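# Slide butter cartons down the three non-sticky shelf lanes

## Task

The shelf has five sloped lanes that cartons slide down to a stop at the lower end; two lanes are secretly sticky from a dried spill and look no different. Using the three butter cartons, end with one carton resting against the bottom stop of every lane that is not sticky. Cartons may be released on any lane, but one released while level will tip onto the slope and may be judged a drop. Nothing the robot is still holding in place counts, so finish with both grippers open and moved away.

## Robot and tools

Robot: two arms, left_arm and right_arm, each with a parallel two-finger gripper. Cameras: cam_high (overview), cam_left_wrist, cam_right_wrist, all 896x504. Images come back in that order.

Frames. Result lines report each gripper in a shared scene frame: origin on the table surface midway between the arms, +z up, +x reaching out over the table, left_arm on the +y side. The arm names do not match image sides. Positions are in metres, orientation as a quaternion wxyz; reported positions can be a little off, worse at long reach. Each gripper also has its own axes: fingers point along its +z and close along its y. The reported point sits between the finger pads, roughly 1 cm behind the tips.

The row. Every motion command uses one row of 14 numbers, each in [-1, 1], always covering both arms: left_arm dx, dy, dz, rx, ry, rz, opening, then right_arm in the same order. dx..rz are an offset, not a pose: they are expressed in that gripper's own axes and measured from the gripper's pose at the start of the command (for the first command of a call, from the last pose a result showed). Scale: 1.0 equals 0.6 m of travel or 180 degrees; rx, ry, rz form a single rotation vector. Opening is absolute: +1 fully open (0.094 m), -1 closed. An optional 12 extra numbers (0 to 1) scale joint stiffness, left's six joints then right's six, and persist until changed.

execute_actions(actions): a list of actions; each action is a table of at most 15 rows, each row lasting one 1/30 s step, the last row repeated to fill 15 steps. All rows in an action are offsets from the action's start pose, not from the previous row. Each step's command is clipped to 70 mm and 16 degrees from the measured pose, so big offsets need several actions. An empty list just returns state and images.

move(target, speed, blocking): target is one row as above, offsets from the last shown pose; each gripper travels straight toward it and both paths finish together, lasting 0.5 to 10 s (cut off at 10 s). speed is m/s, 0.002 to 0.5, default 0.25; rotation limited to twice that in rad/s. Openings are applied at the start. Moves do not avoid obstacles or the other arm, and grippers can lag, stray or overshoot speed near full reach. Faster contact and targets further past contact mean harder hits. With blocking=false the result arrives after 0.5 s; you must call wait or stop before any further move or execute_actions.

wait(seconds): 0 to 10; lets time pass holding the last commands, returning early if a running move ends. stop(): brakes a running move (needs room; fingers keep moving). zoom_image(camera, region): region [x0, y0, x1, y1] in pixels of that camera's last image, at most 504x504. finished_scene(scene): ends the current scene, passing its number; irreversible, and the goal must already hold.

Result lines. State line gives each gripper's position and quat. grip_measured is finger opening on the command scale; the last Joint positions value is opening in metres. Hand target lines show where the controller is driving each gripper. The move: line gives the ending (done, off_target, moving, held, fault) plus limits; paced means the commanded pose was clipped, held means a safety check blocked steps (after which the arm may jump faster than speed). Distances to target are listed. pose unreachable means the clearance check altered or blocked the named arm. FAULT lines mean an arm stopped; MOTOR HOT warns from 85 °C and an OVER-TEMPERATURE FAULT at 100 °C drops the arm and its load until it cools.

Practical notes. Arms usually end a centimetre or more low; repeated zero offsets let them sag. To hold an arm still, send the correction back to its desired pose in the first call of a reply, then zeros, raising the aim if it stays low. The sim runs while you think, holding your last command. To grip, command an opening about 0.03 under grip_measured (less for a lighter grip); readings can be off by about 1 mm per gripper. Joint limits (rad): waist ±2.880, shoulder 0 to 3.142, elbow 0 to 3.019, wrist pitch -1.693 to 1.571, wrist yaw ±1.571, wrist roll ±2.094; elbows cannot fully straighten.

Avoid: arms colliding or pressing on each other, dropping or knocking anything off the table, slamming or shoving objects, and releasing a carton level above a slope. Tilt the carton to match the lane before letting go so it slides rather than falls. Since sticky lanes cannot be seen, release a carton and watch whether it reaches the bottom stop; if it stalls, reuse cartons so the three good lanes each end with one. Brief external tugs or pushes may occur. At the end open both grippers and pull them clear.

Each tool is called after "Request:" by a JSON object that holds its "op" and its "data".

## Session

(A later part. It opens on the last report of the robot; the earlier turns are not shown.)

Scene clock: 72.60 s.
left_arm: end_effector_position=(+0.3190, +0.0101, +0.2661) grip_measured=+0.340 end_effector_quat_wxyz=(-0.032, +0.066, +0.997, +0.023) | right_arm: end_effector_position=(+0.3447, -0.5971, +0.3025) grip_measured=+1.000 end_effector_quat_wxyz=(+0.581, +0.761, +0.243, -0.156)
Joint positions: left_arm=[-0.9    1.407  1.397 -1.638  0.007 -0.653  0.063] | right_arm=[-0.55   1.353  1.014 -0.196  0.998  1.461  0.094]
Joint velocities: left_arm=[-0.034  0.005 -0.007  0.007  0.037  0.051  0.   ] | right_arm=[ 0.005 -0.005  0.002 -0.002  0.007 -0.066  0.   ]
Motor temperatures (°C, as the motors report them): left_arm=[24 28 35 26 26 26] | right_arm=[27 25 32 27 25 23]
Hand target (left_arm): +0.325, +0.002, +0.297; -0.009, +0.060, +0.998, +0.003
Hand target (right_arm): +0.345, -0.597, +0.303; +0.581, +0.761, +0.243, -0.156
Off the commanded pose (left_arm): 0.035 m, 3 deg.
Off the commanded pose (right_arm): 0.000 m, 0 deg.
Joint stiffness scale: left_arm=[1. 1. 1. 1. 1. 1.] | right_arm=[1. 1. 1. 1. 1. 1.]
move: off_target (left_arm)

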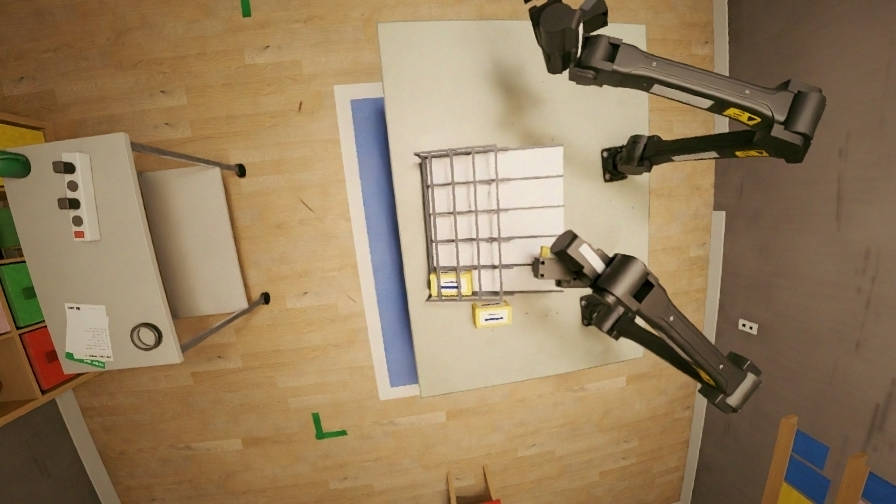

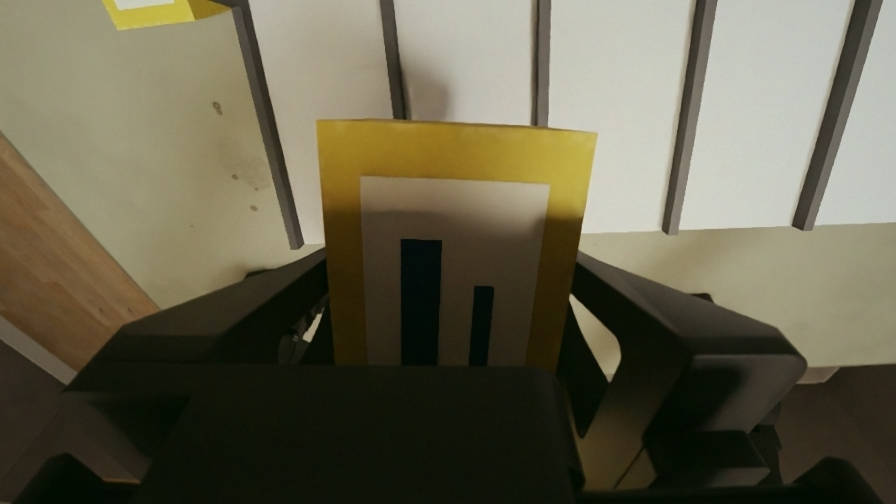

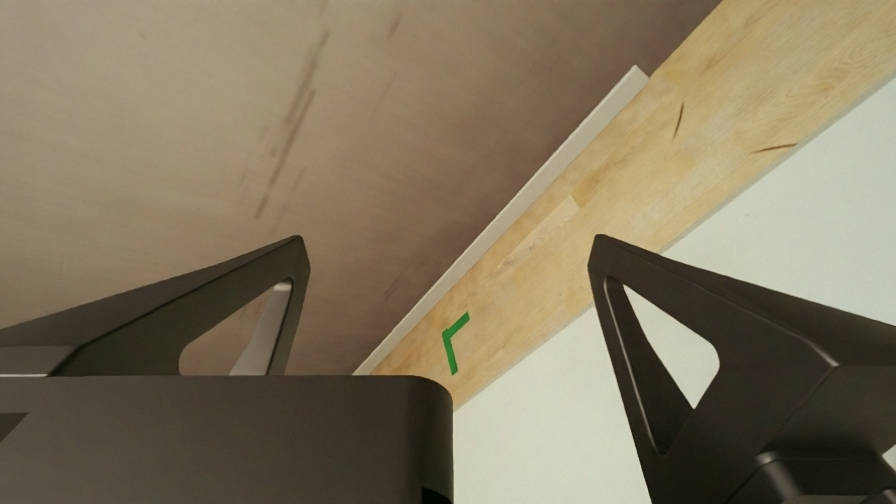

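Request:
{"op": "move", "data": {"target": [-0.037,-0.012,0.113,0.015,-0.017,0,0.3,0,0,0,0,0,0,1], "speed": 0.1}}

Scene clock: 78.23 s.
left_arm: end_effector_position=(+0.3298, +0.0040, +0.1934) grip_measured=+0.340 end_effector_quat_wxyz=(-0.014, +0.063, +0.998, +0.008) | right_arm: end_effector_position=(+0.3447, -0.5971, +0.3025) grip_measured=+1.000 end_effector_quat_wxyz=(+0.581, +0.761, +0.243, -0.156)
Joint positions: left_arm=[-0.892  1.428  1.228 -1.401  0.007 -0.653  0.063] | right_arm=[-0.55   1.353  1.014 -0.196  0.998  1.461  0.094]
Joint velocities: left_arm=[-0.015 -0.015 -0.007  0.012 -0.022  0.022 -0.   ] | right_arm=[-0.005 -0.005  0.002  0.002 -0.007 -0.022  0.   ]
Motor temperatures (°C, as the motors report them): left_arm=[24 28 36 26 26 26] | right_arm=[27 25 32 27 25 23]
Hand target (left_arm): +0.335, +0.004, +0.197; -0.006, +0.066, +0.998, -0.002
Hand target (right_arm): +0.345, -0.597, +0.303; +0.581, +0.761, +0.243, -0.156
Off the commanded pose (left_arm): 0.007 m, 1 deg.
Off the commanded pose (right_arm): 0.000 m, 0 deg.
Joint stiffness scale: left_arm=[1. 1. 1. 1. 1. 1.] | right_arm=[1. 1. 1. 1. 1. 1.]
move: done

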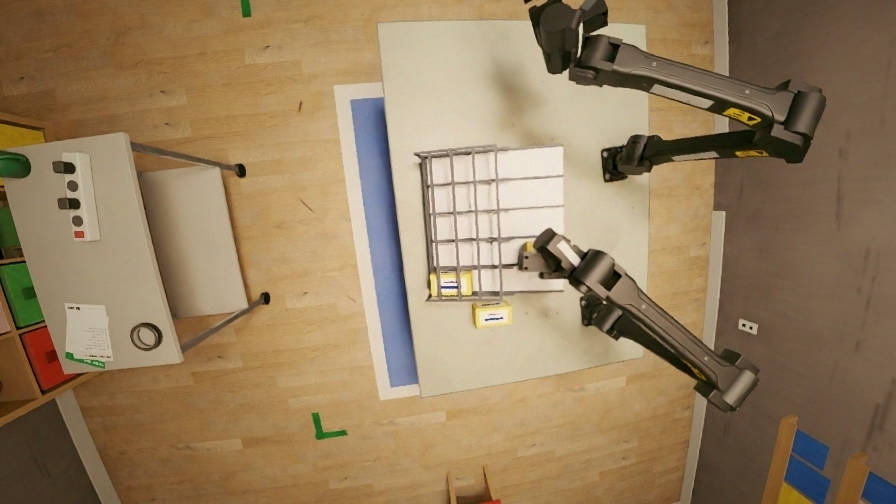

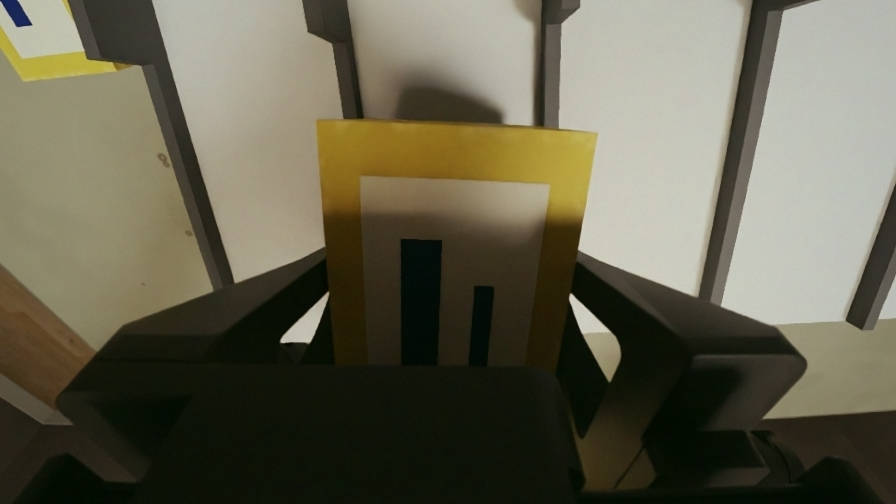

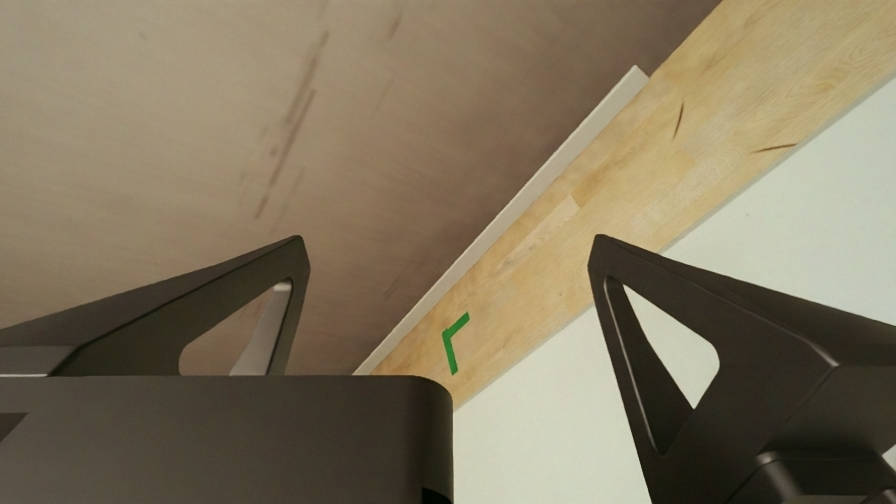

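Request:
{"op": "move", "data": {"target": [-0.01,0.005,0.065,0.005,-0.007,-0.02,0.3,0,0,0,0,0,0,1], "speed": 0.035}}

Scene clock: 81.73 s.
left_arm: end_effector_position=(+0.3326, +0.0035, +0.1649) grip_measured=+0.340 end_effector_quat_wxyz=(-0.002, +0.047, +0.999, -0.004) | right_arm: end_effector_position=(+0.3447, -0.5971, +0.3025) grip_measured=+1.000 end_effector_quat_wxyz=(+0.581, +0.761, +0.243, -0.156)
Joint positions: left_arm=[-0.888  1.431  1.154 -1.292  0.007 -0.68   0.063] | right_arm=[-0.55   1.353  1.014 -0.196  0.998  1.461  0.094]
Joint velocities: left_arm=[-0.005  0.005 -0.012 -0.007 -0.037 -0.022 -0.001] | right_arm=[-0.024 -0.005 -0.002  0.007 -0.007  0.007  0.   ]
Motor temperatures (°C, as the motors report them): left_arm=[24 28 36 26 26 26] | right_arm=[27 25 32 27 25 23]
Hand target (left_arm): +0.335, +0.007, +0.154; -0.004, +0.031, +1.000, -0.000
Hand target (right_arm): +0.345, -0.597, +0.303; +0.581, +0.761, +0.243, -0.156
Off the commanded pose (left_arm): 0.011 m, 2 deg.
Off the commanded pose (right_arm): 0.000 m, 0 deg.
Joint stiffness scale: left_arm=[1. 1. 1. 1. 1. 1.] | right_arm=[1. 1. 1. 1. 1. 1.]
move: off_target (left_arm)

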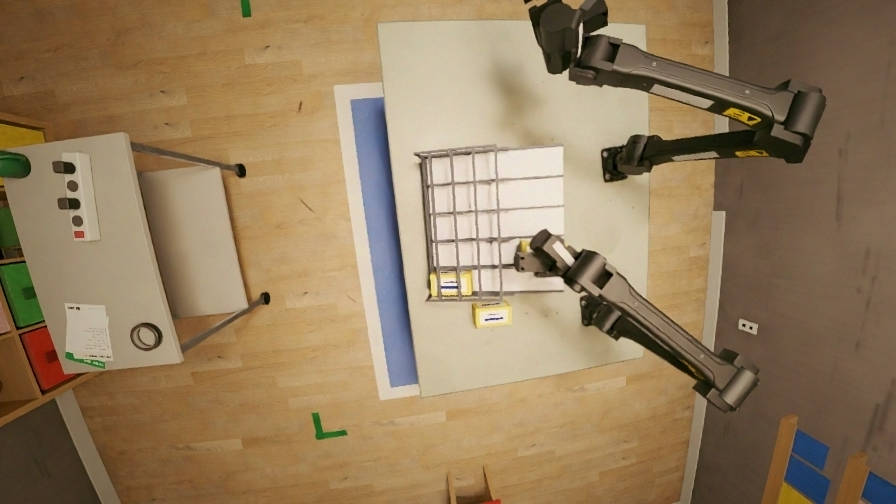

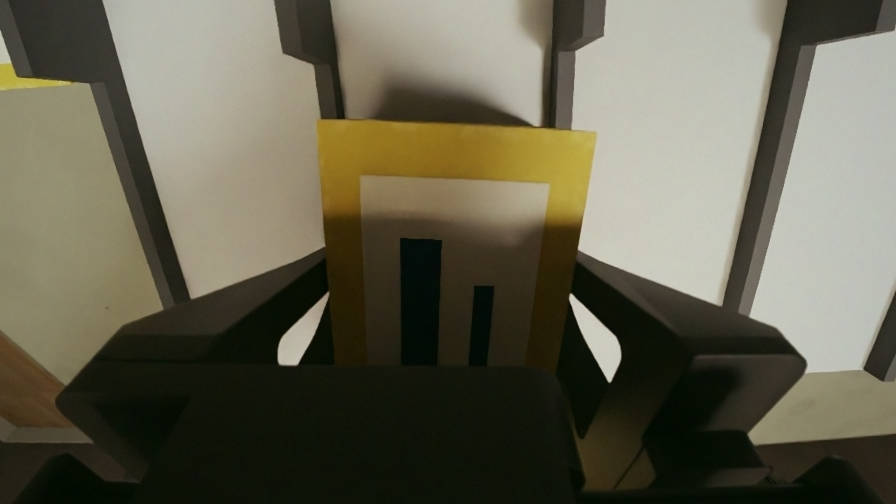

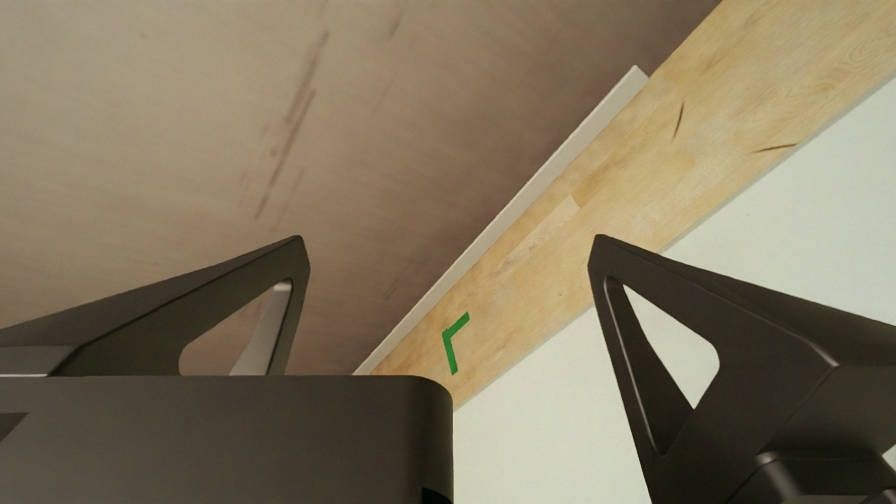

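Request:
{"op": "execute_actions", "data": {"actions": [[[0,0,0,0,0,0,0.65,0,0,0,0,0,0,1]],[[0,0,0,0,0,0,0.65,0,0,0,0,0,0,1]],[[0,0,0,0,0,0,0.65,0,0,0,0,0,0,1]]]}}

Scene clock: 87.60 s.
left_arm: end_effector_position=(+0.3326, +0.0035, +0.1650) grip_measured=+0.648 end_effector_quat_wxyz=(-0.001, +0.047, +0.999, -0.004) | right_arm: end_effector_position=(+0.3447, -0.5971, +0.3025) grip_measured=+1.000 end_effector_quat_wxyz=(+0.581, +0.761, +0.243, -0.156)
Joint positions: left_arm=[-0.888  1.43   1.154 -1.292  0.007 -0.68   0.077] | right_arm=[-0.55   1.353  1.014 -0.196  0.998  1.461  0.094]
Joint velocities: left_arm=[-0.015 -0.005  0.002 -0.017 -0.022 -0.022 -0.   ] | right_arm=[-0.005  0.005 -0.007 -0.002  0.022 -0.051  0.   ]
Motor temperatures (°C, as the motors report them): left_arm=[24 28 35 26 26 26] | right_arm=[27 25 32 27 25 23]
Hand target (left_arm): +0.333, +0.003, +0.165; -0.001, +0.047, +0.999, -0.004
Hand target (right_arm): +0.345, -0.597, +0.303; +0.581, +0.761, +0.243, -0.156
Off the commanded pose (left_arm): 0.000 m, 0 deg.
Off the commanded pose (right_arm): 0.000 m, 0 deg.
Joint stiffness scale: left_arm=[1. 1. 1. 1. 1. 1.] | right_arm=[1. 1. 1. 1. 1. 1.]

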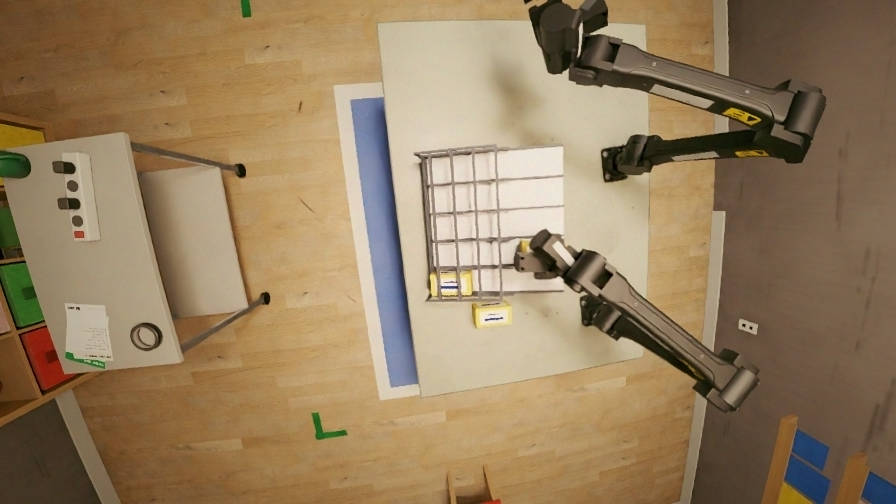

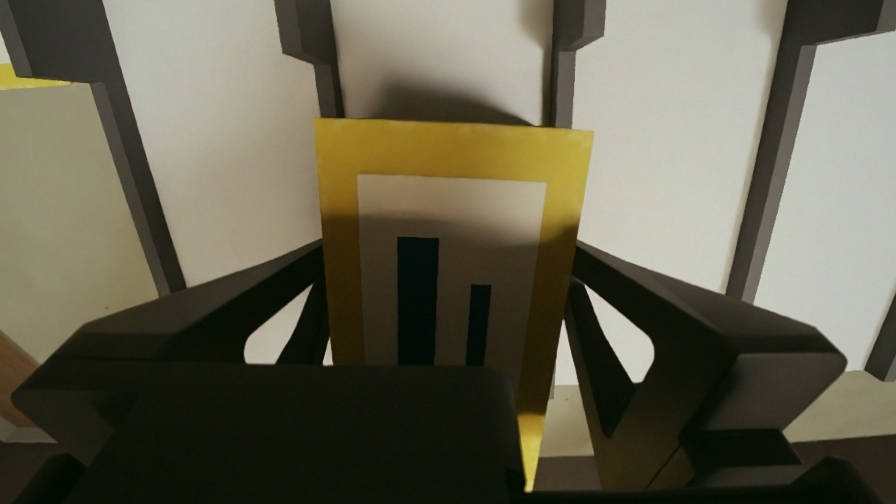

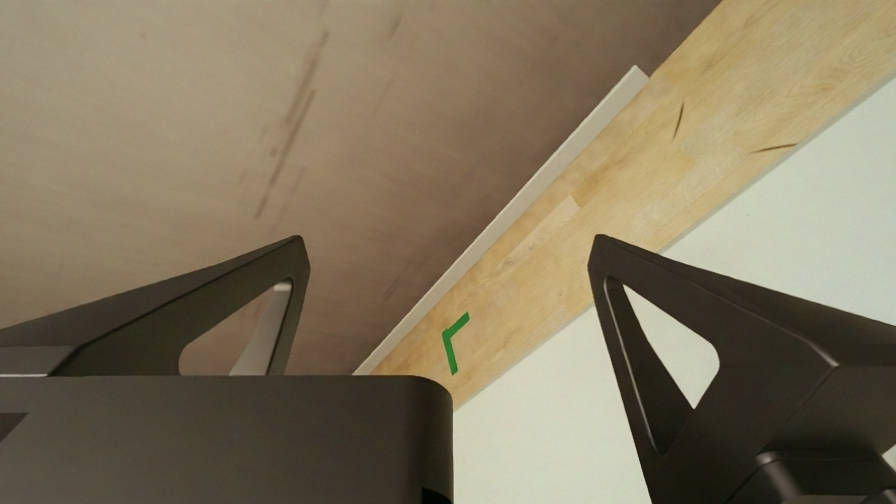

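Sticky. Regrip, lift, go to lane 3.

Request:
{"op": "execute_actions", "data": {"actions": [[[0,0,0,0,0,0,0.3,0,0,0,0,0,0,1]],[[0,0,0,0,0,0,0.3,0,0,0,0,0,0,1]]]}}

Request:
{"op": "move", "data": {"target": [0,0,-0.17,0,0,0,0.3,0,0,0,0,0,0,1], "speed": 0.15}}

Request:
{"op": "move", "data": {"target": [-0.015,-0.155,-0.04,0,0,0,0.3,0,0,0,0,0,0,1], "speed": 0.15}}

Scene clock: 92.53 s.
left_arm: end_effector_position=(+0.3327, +0.0037, +0.1650) grip_measured=+0.341 end_effector_quat_wxyz=(-0.001, +0.047, +0.999, -0.003) | right_arm: end_effector_position=(+0.3447, -0.5971, +0.3025) grip_measured=+1.000 end_effector_quat_wxyz=(+0.581, +0.761, +0.243, -0.156)
Joint positions: left_arm=[-0.888  1.43   1.154 -1.292  0.006 -0.68   0.063] | right_arm=[-0.55   1.353  1.014 -0.196  0.998  1.461  0.094]
Joint velocities: left_arm=[-0.015 -0.005  0.007 -0.002 -0.051  0.007  0.   ] | right_arm=[-0.005  0.015  0.017  0.002 -0.022  0.022  0.   ]
Motor temperatures (°C, as the motors report them): left_arm=[24 28 34 26 26 26] | right_arm=[27 25 33 27 25 23]
Hand target (left_arm): +0.333, +0.004, +0.165; -0.001, +0.047, +0.999, -0.003
Hand target (right_arm): +0.345, -0.597, +0.303; +0.581, +0.761, +0.243, -0.156
Off the commanded pose (left_arm): 0.000 m, 0 deg.
Off the commanded pose (right_arm): 0.000 m, 0 deg.
Joint stiffness scale: left_arm=[1. 1. 1. 1. 1. 1.] | right_arm=[1. 1. 1. 1. 1. 1.]

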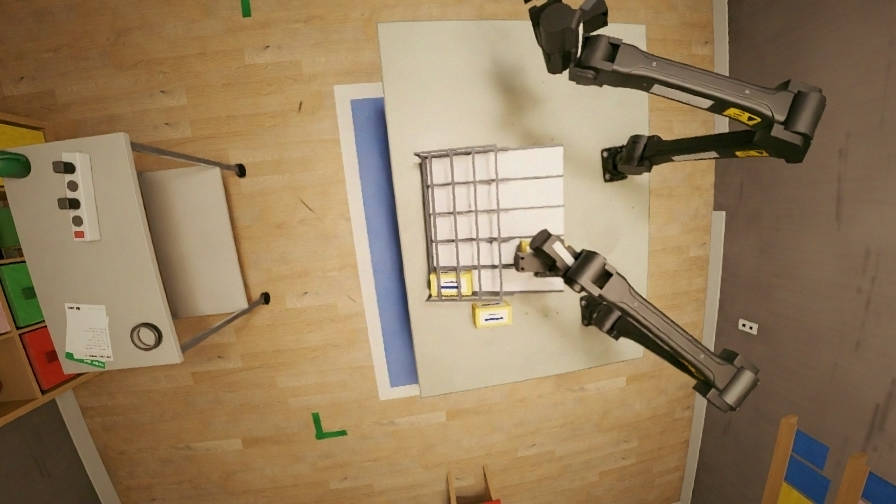

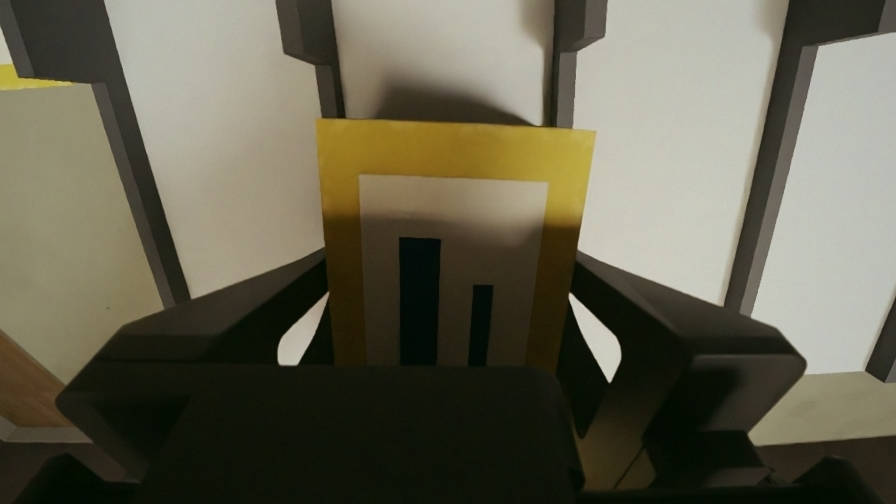

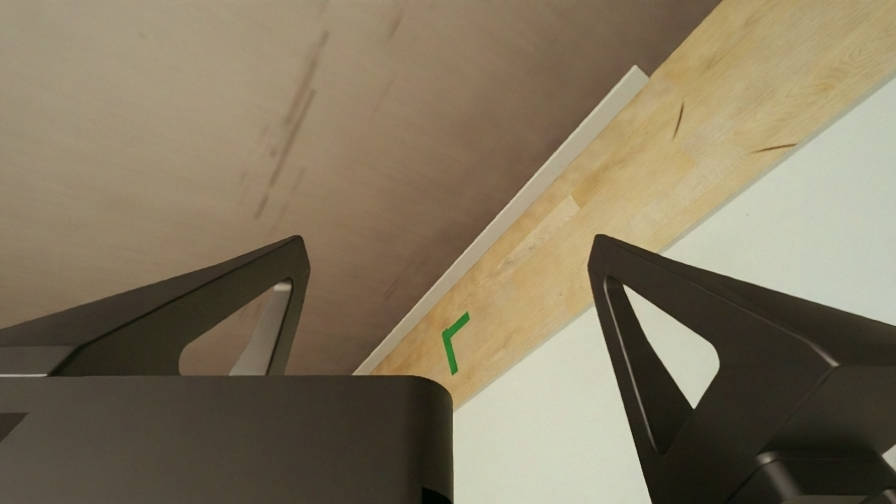

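Scene clock: 93.63 s.
left_arm: end_effector_position=(+0.3246, +0.0115, +0.2375) grip_measured=+0.341 end_effector_quat_wxyz=(-0.022, +0.039, +0.999, +0.016) | right_arm: end_effector_position=(+0.3447, -0.5971, +0.3025) grip_measured=+1.000 end_effector_quat_wxyz=(+0.581, +0.761, +0.243, -0.156)
Joint positions: left_arm=[-0.888  1.403  1.318 -1.54   0.006 -0.696  0.063] | right_arm=[-0.55   1.353  1.014 -0.196  0.998  1.461  0.094]
Joint velocities: left_arm=[-0.015  0.005  0.017 -0.037 -0.066 -0.022  0.   ] | right_arm=[-0.015  0.005 -0.007 -0.007 -0.081 -0.051  0.   ]
Motor temperatures (°C, as the motors report them): left_arm=[24 29 35 26 26 26] | right_arm=[27 25 33 27 25 23]
Hand target (left_arm): +0.333, +0.005, +0.267; -0.000, +0.047, +0.999, -0.003
Hand target (right_arm): +0.345, -0.597, +0.303; +0.581, +0.761, +0.243, -0.156
Off the commanded pose (left_arm): 0.032 m, 3 deg.
Off the commanded pose (right_arm): 0.000 m, 0 deg.
Joint stiffness scale: left_arm=[1. 1. 1. 1. 1. 1.] | right_arm=[1. 1. 1. 1. 1. 1.]
move: off_target (left_arm)

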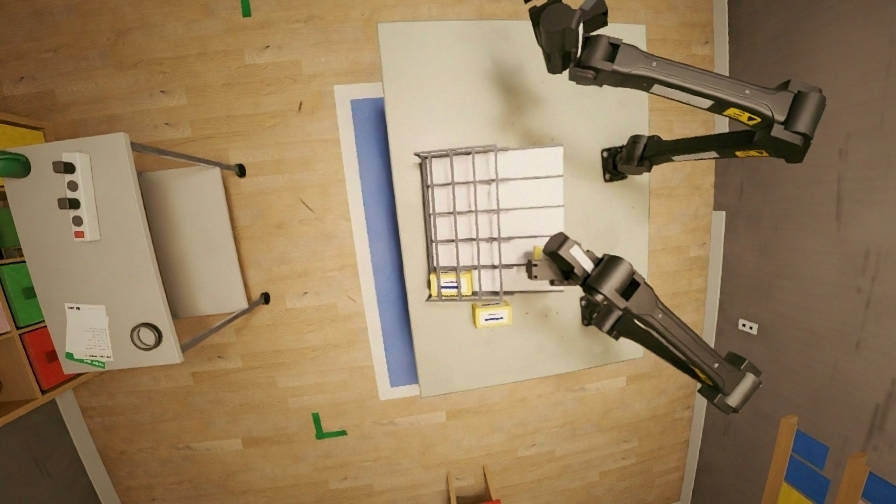

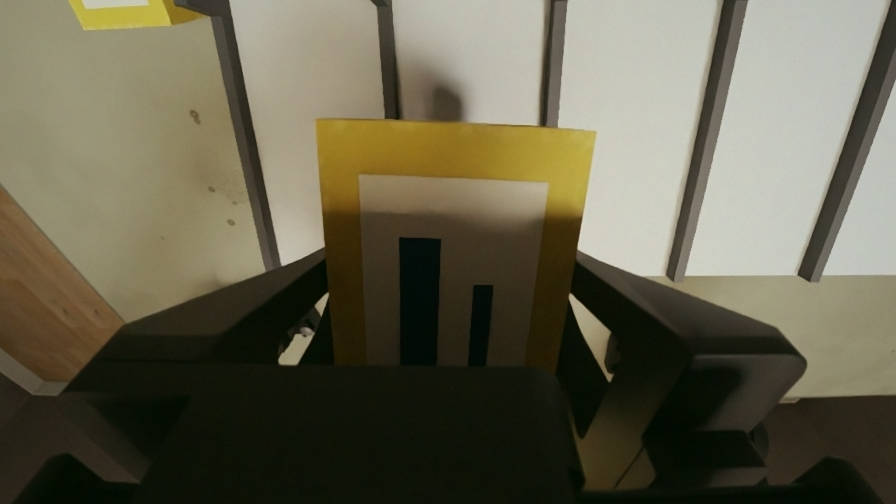

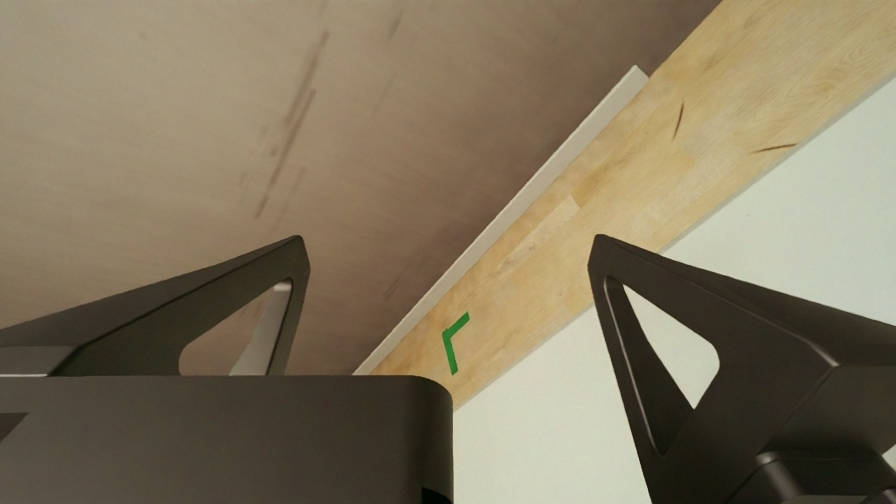

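Scene clock: 94.77 s.
left_arm: end_effector_position=(+0.3206, -0.0705, +0.2313) grip_measured=+0.341 end_effector_quat_wxyz=(-0.037, +0.045, +0.998, +0.033) | right_arm: end_effector_position=(+0.3447, -0.5971, +0.3025) grip_measured=+1.000 end_effector_quat_wxyz=(+0.581, +0.761, +0.243, -0.156)
Joint positions: left_arm=[-1.022  1.585  1.501 -1.585  0.012 -0.817  0.063] | right_arm=[-0.55   1.353  1.014 -0.196  0.998  1.461  0.094]
Joint velocities: left_arm=[-0.015 -0.005 -0.002  0.002 -0.037 -0.022 -0.   ] | right_arm=[-0.005  0.005  0.012 -0.002 -0.051  0.007  0.   ]
Motor temperatures (°C, as the motors report them): left_arm=[24 29 35 26 26 26] | right_arm=[27 25 33 27 25 23]
Hand target (left_arm): +0.326, -0.082, +0.257; -0.022, +0.039, +0.999, +0.015
Hand target (right_arm): +0.345, -0.597, +0.303; +0.581, +0.761, +0.243, -0.156
Off the commanded pose (left_arm): 0.030 m, 3 deg.
Off the commanded pose (right_arm): 0.000 m, 0 deg.
Joint stiffness scale: left_arm=[1. 1. 1. 1. 1. 1.] | right_arm=[1. 1. 1. 1. 1. 1.]
move: off_target (left_arm)

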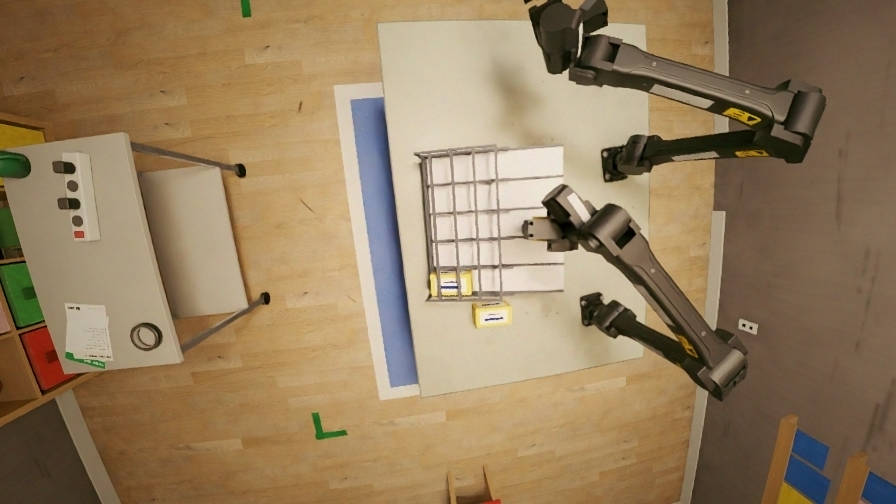

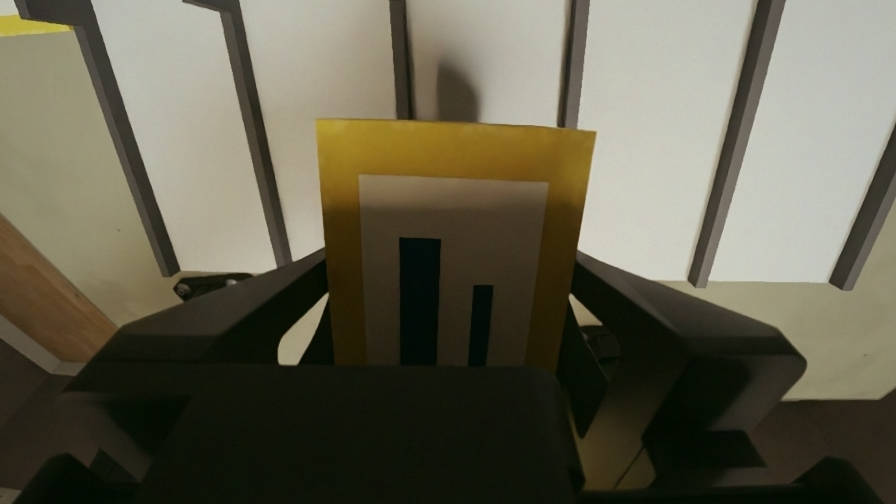

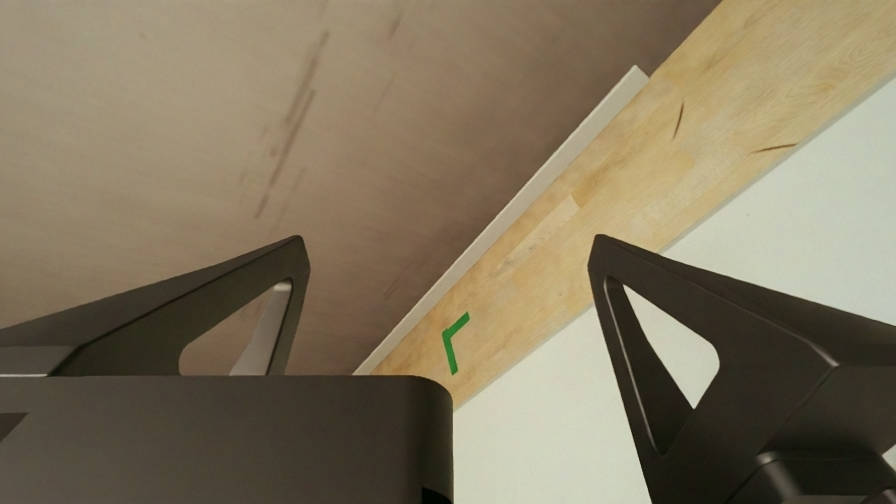

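Request:
{"op": "move", "data": {"target": [-0.025,-0.02,0.055,0.023,-0.024,0,0.3,0,0,0,0,0,0,1], "speed": 0.08}}

Scene clock: 98.43 s.
left_arm: end_effector_position=(+0.3286, -0.0794, +0.1893) grip_measured=+0.341 end_effector_quat_wxyz=(-0.012, +0.045, +0.999, +0.008) | right_arm: end_effector_position=(+0.3447, -0.5971, +0.3025) grip_measured=+1.000 end_effector_quat_wxyz=(+0.581, +0.761, +0.243, -0.156)
Joint positions: left_arm=[-1.022  1.585  1.393 -1.405  0.007 -0.818  0.063] | right_arm=[-0.55   1.353  1.014 -0.196  0.998  1.461  0.094]
Joint velocities: left_arm=[-0.005 -0.015 -0.002 -0.017  0.051  0.022  0.001] | right_arm=[-0.005  0.005 -0.012 -0.002 -0.066 -0.022  0.   ]
Motor temperatures (°C, as the motors report them): left_arm=[24 29 36 26 26 26] | right_arm=[27 25 33 27 25 23]
Hand target (left_arm): +0.332, -0.081, +0.197; -0.001, +0.045, +0.999, -0.004
Hand target (right_arm): +0.345, -0.597, +0.303; +0.581, +0.761, +0.243, -0.156
Off the commanded pose (left_arm): 0.008 m, 2 deg.
Off the commanded pose (right_arm): 0.000 m, 0 deg.
Joint stiffness scale: left_arm=[1. 1. 1. 1. 1. 1.] | right_arm=[1. 1. 1. 1. 1. 1.]
move: done

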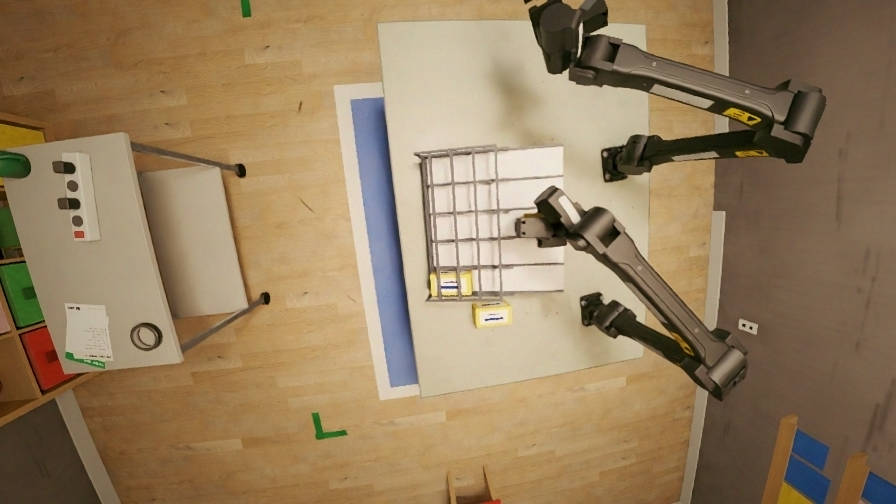

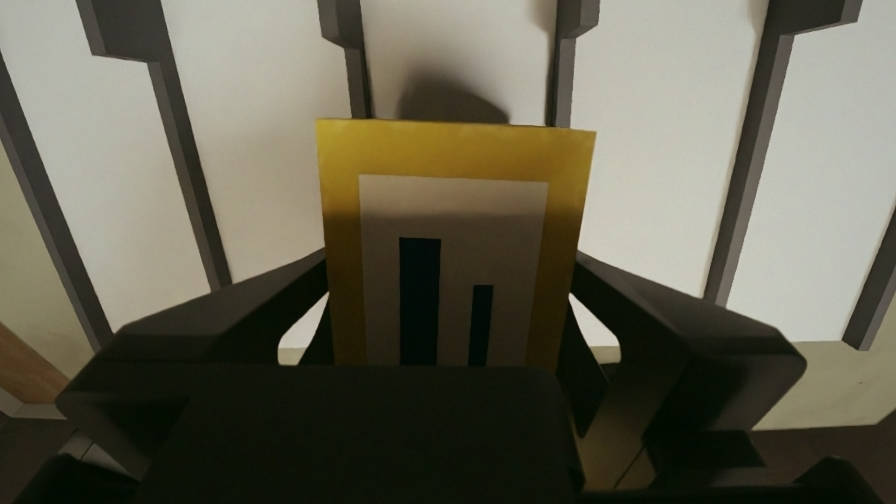

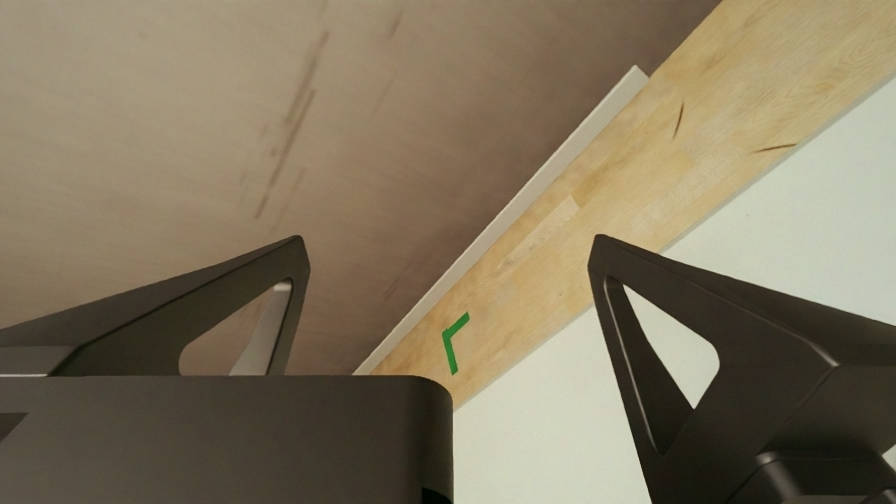

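Request:
{"op": "move", "data": {"target": [0,0,0.06,0.005,-0.007,0,0.3,0,0,0,0,0,0,1], "speed": 0.035}}

Request:
{"op": "execute_actions", "data": {"actions": [[[0,0,0,0,0,0,0.65,0,0,0,0,0,0,1]],[[0,0,0,0,0,0,0.65,0,0,0,0,0,0,1]],[[0,0,0,0,0,0,0.65,0,0,0,0,0,0,1]]]}}

Scene clock: 106.60 s.
left_arm: end_effector_position=(+0.3293, -0.0792, +0.1732) grip_measured=+0.341 end_effector_quat_wxyz=(+0.003, +0.045, +0.999, -0.007) | right_arm: end_effector_position=(+0.3447, -0.5971, +0.3025) grip_measured=+1.000 end_effector_quat_wxyz=(+0.581, +0.761, +0.243, -0.156)
Joint positions: left_arm=[-1.022  1.569  1.33  -1.317  0.004 -0.818  0.063] | right_arm=[-0.55   1.353  1.014 -0.196  0.998  1.461  0.094]
Joint velocities: left_arm=[-0.005 -0.015  0.002 -0.002 -0.095  0.022 -0.001] | right_arm=[-0.005 -0.005 -0.002  0.002 -0.051  0.007  0.   ]
Motor temperatures (°C, as the motors report them): left_arm=[24 29 35 26 26 26] | right_arm=[27 25 33 27 25 23]
Hand target (left_arm): +0.327, -0.078, +0.154; -0.001, +0.045, +0.999, -0.000
Hand target (right_arm): +0.345, -0.597, +0.303; +0.581, +0.761, +0.243, -0.156
Off the commanded pose (left_arm): 0.020 m, 1 deg.
Off the commanded pose (right_arm): 0.000 m, 0 deg.
Joint stiffness scale: left_arm=[1. 1. 1. 1. 1. 1.] | right_arm=[1. 1. 1. 1. 1. 1.]
move: off_target (left_arm)

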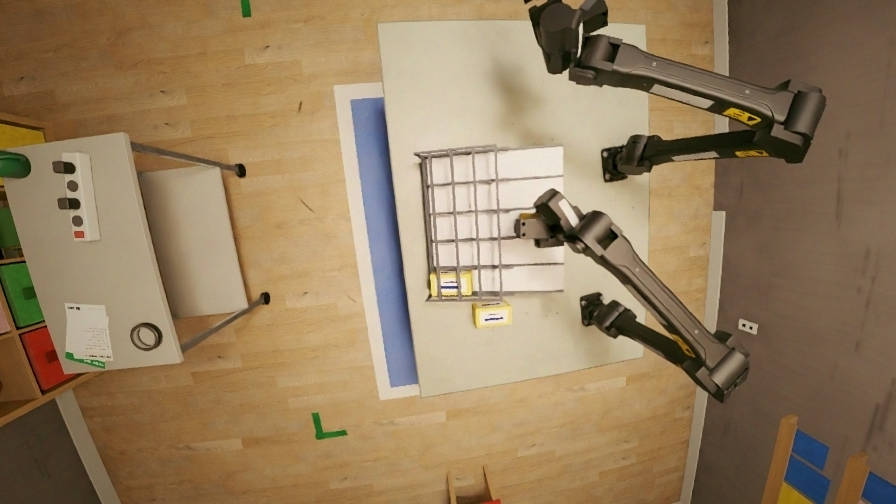

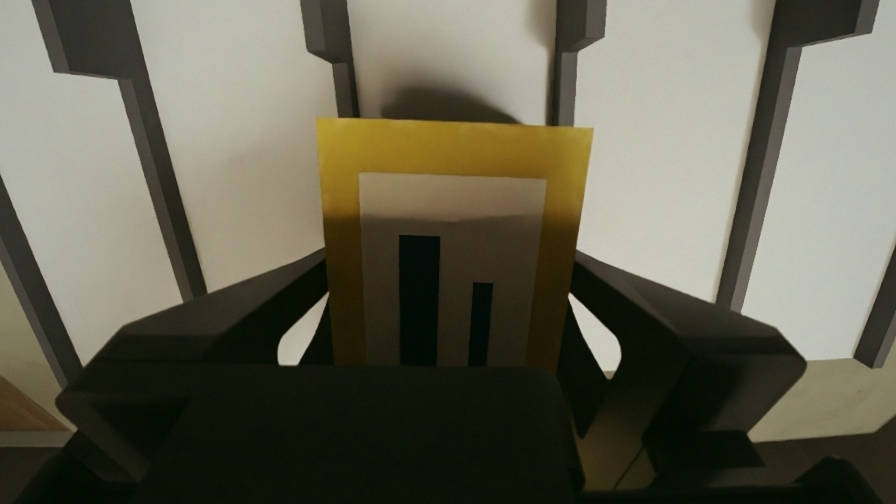

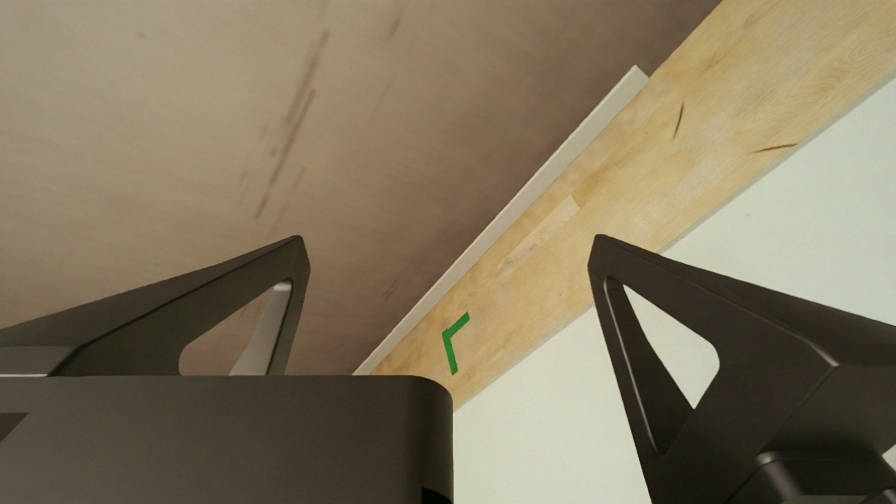

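Scene clock: 108.10 s.
left_arm: end_effector_position=(+0.3293, -0.0792, +0.1739) grip_measured=+0.648 end_effector_quat_wxyz=(+0.004, +0.045, +0.999, -0.008) | right_arm: end_effector_position=(+0.3447, -0.5971, +0.3025) grip_measured=+1.000 end_effector_quat_wxyz=(+0.581, +0.761, +0.243, -0.156)
Joint positions: left_arm=[-1.022  1.567  1.33  -1.317  0.004 -0.819  0.077] | right_arm=[-0.55   1.353  1.014 -0.196  0.998  1.461  0.094]
Joint velocities: left_arm=[ 0.005 -0.015 -0.012 -0.012 -0.022 -0.007  0.001] | right_arm=[ 0.005  0.005  0.017 -0.007 -0.066 -0.022  0.   ]
Motor temperatures (°C, as the motors report them): left_arm=[24 29 35 26 26 26] | right_arm=[27 25 33 27 25 23]
Hand target (left_arm): +0.329, -0.079, +0.174; +0.004, +0.045, +0.999, -0.008
Hand target (right_arm): +0.345, -0.597, +0.303; +0.581, +0.761, +0.243, -0.156
Off the commanded pose (left_arm): 0.000 m, 0 deg.
Off the commanded pose (right_arm): 0.000 m, 0 deg.
Joint stiffness scale: left_arm=[1. 1. 1. 1. 1. 1.] | right_arm=[1. 1. 1. 1. 1. 1.]

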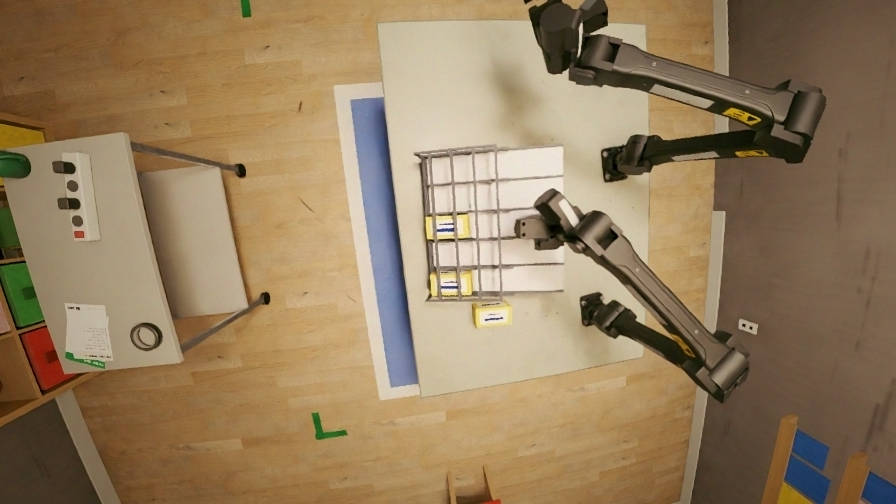

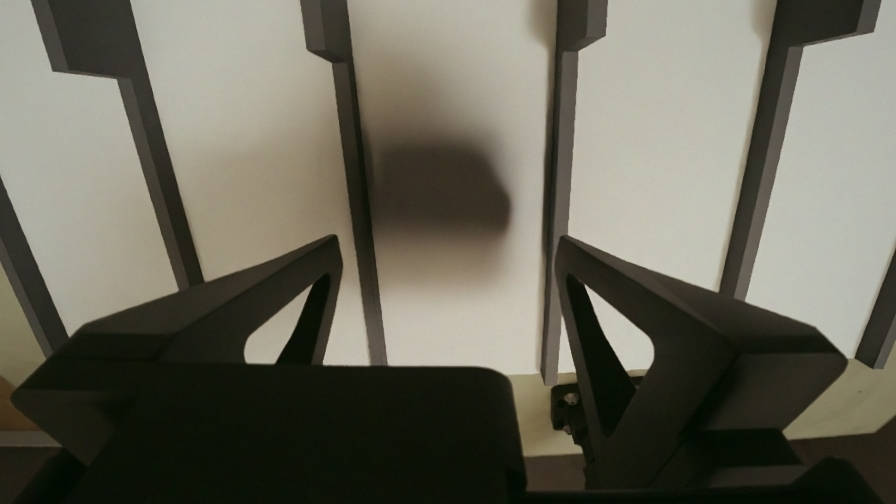

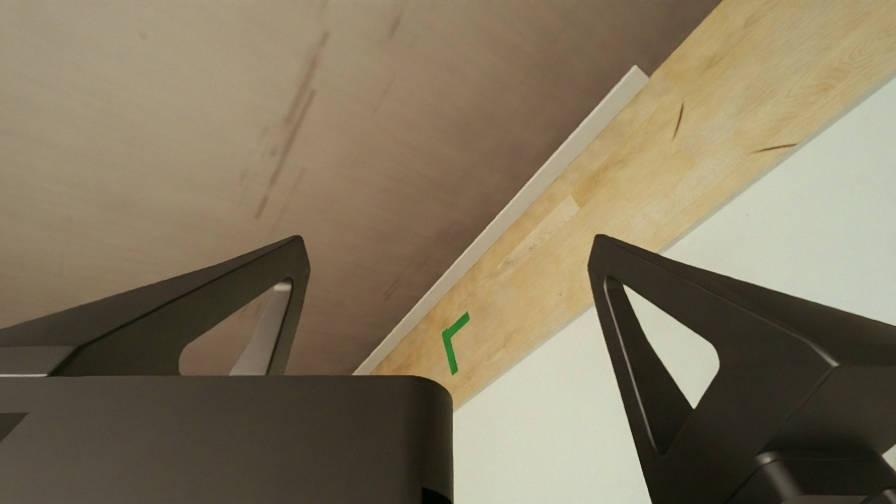

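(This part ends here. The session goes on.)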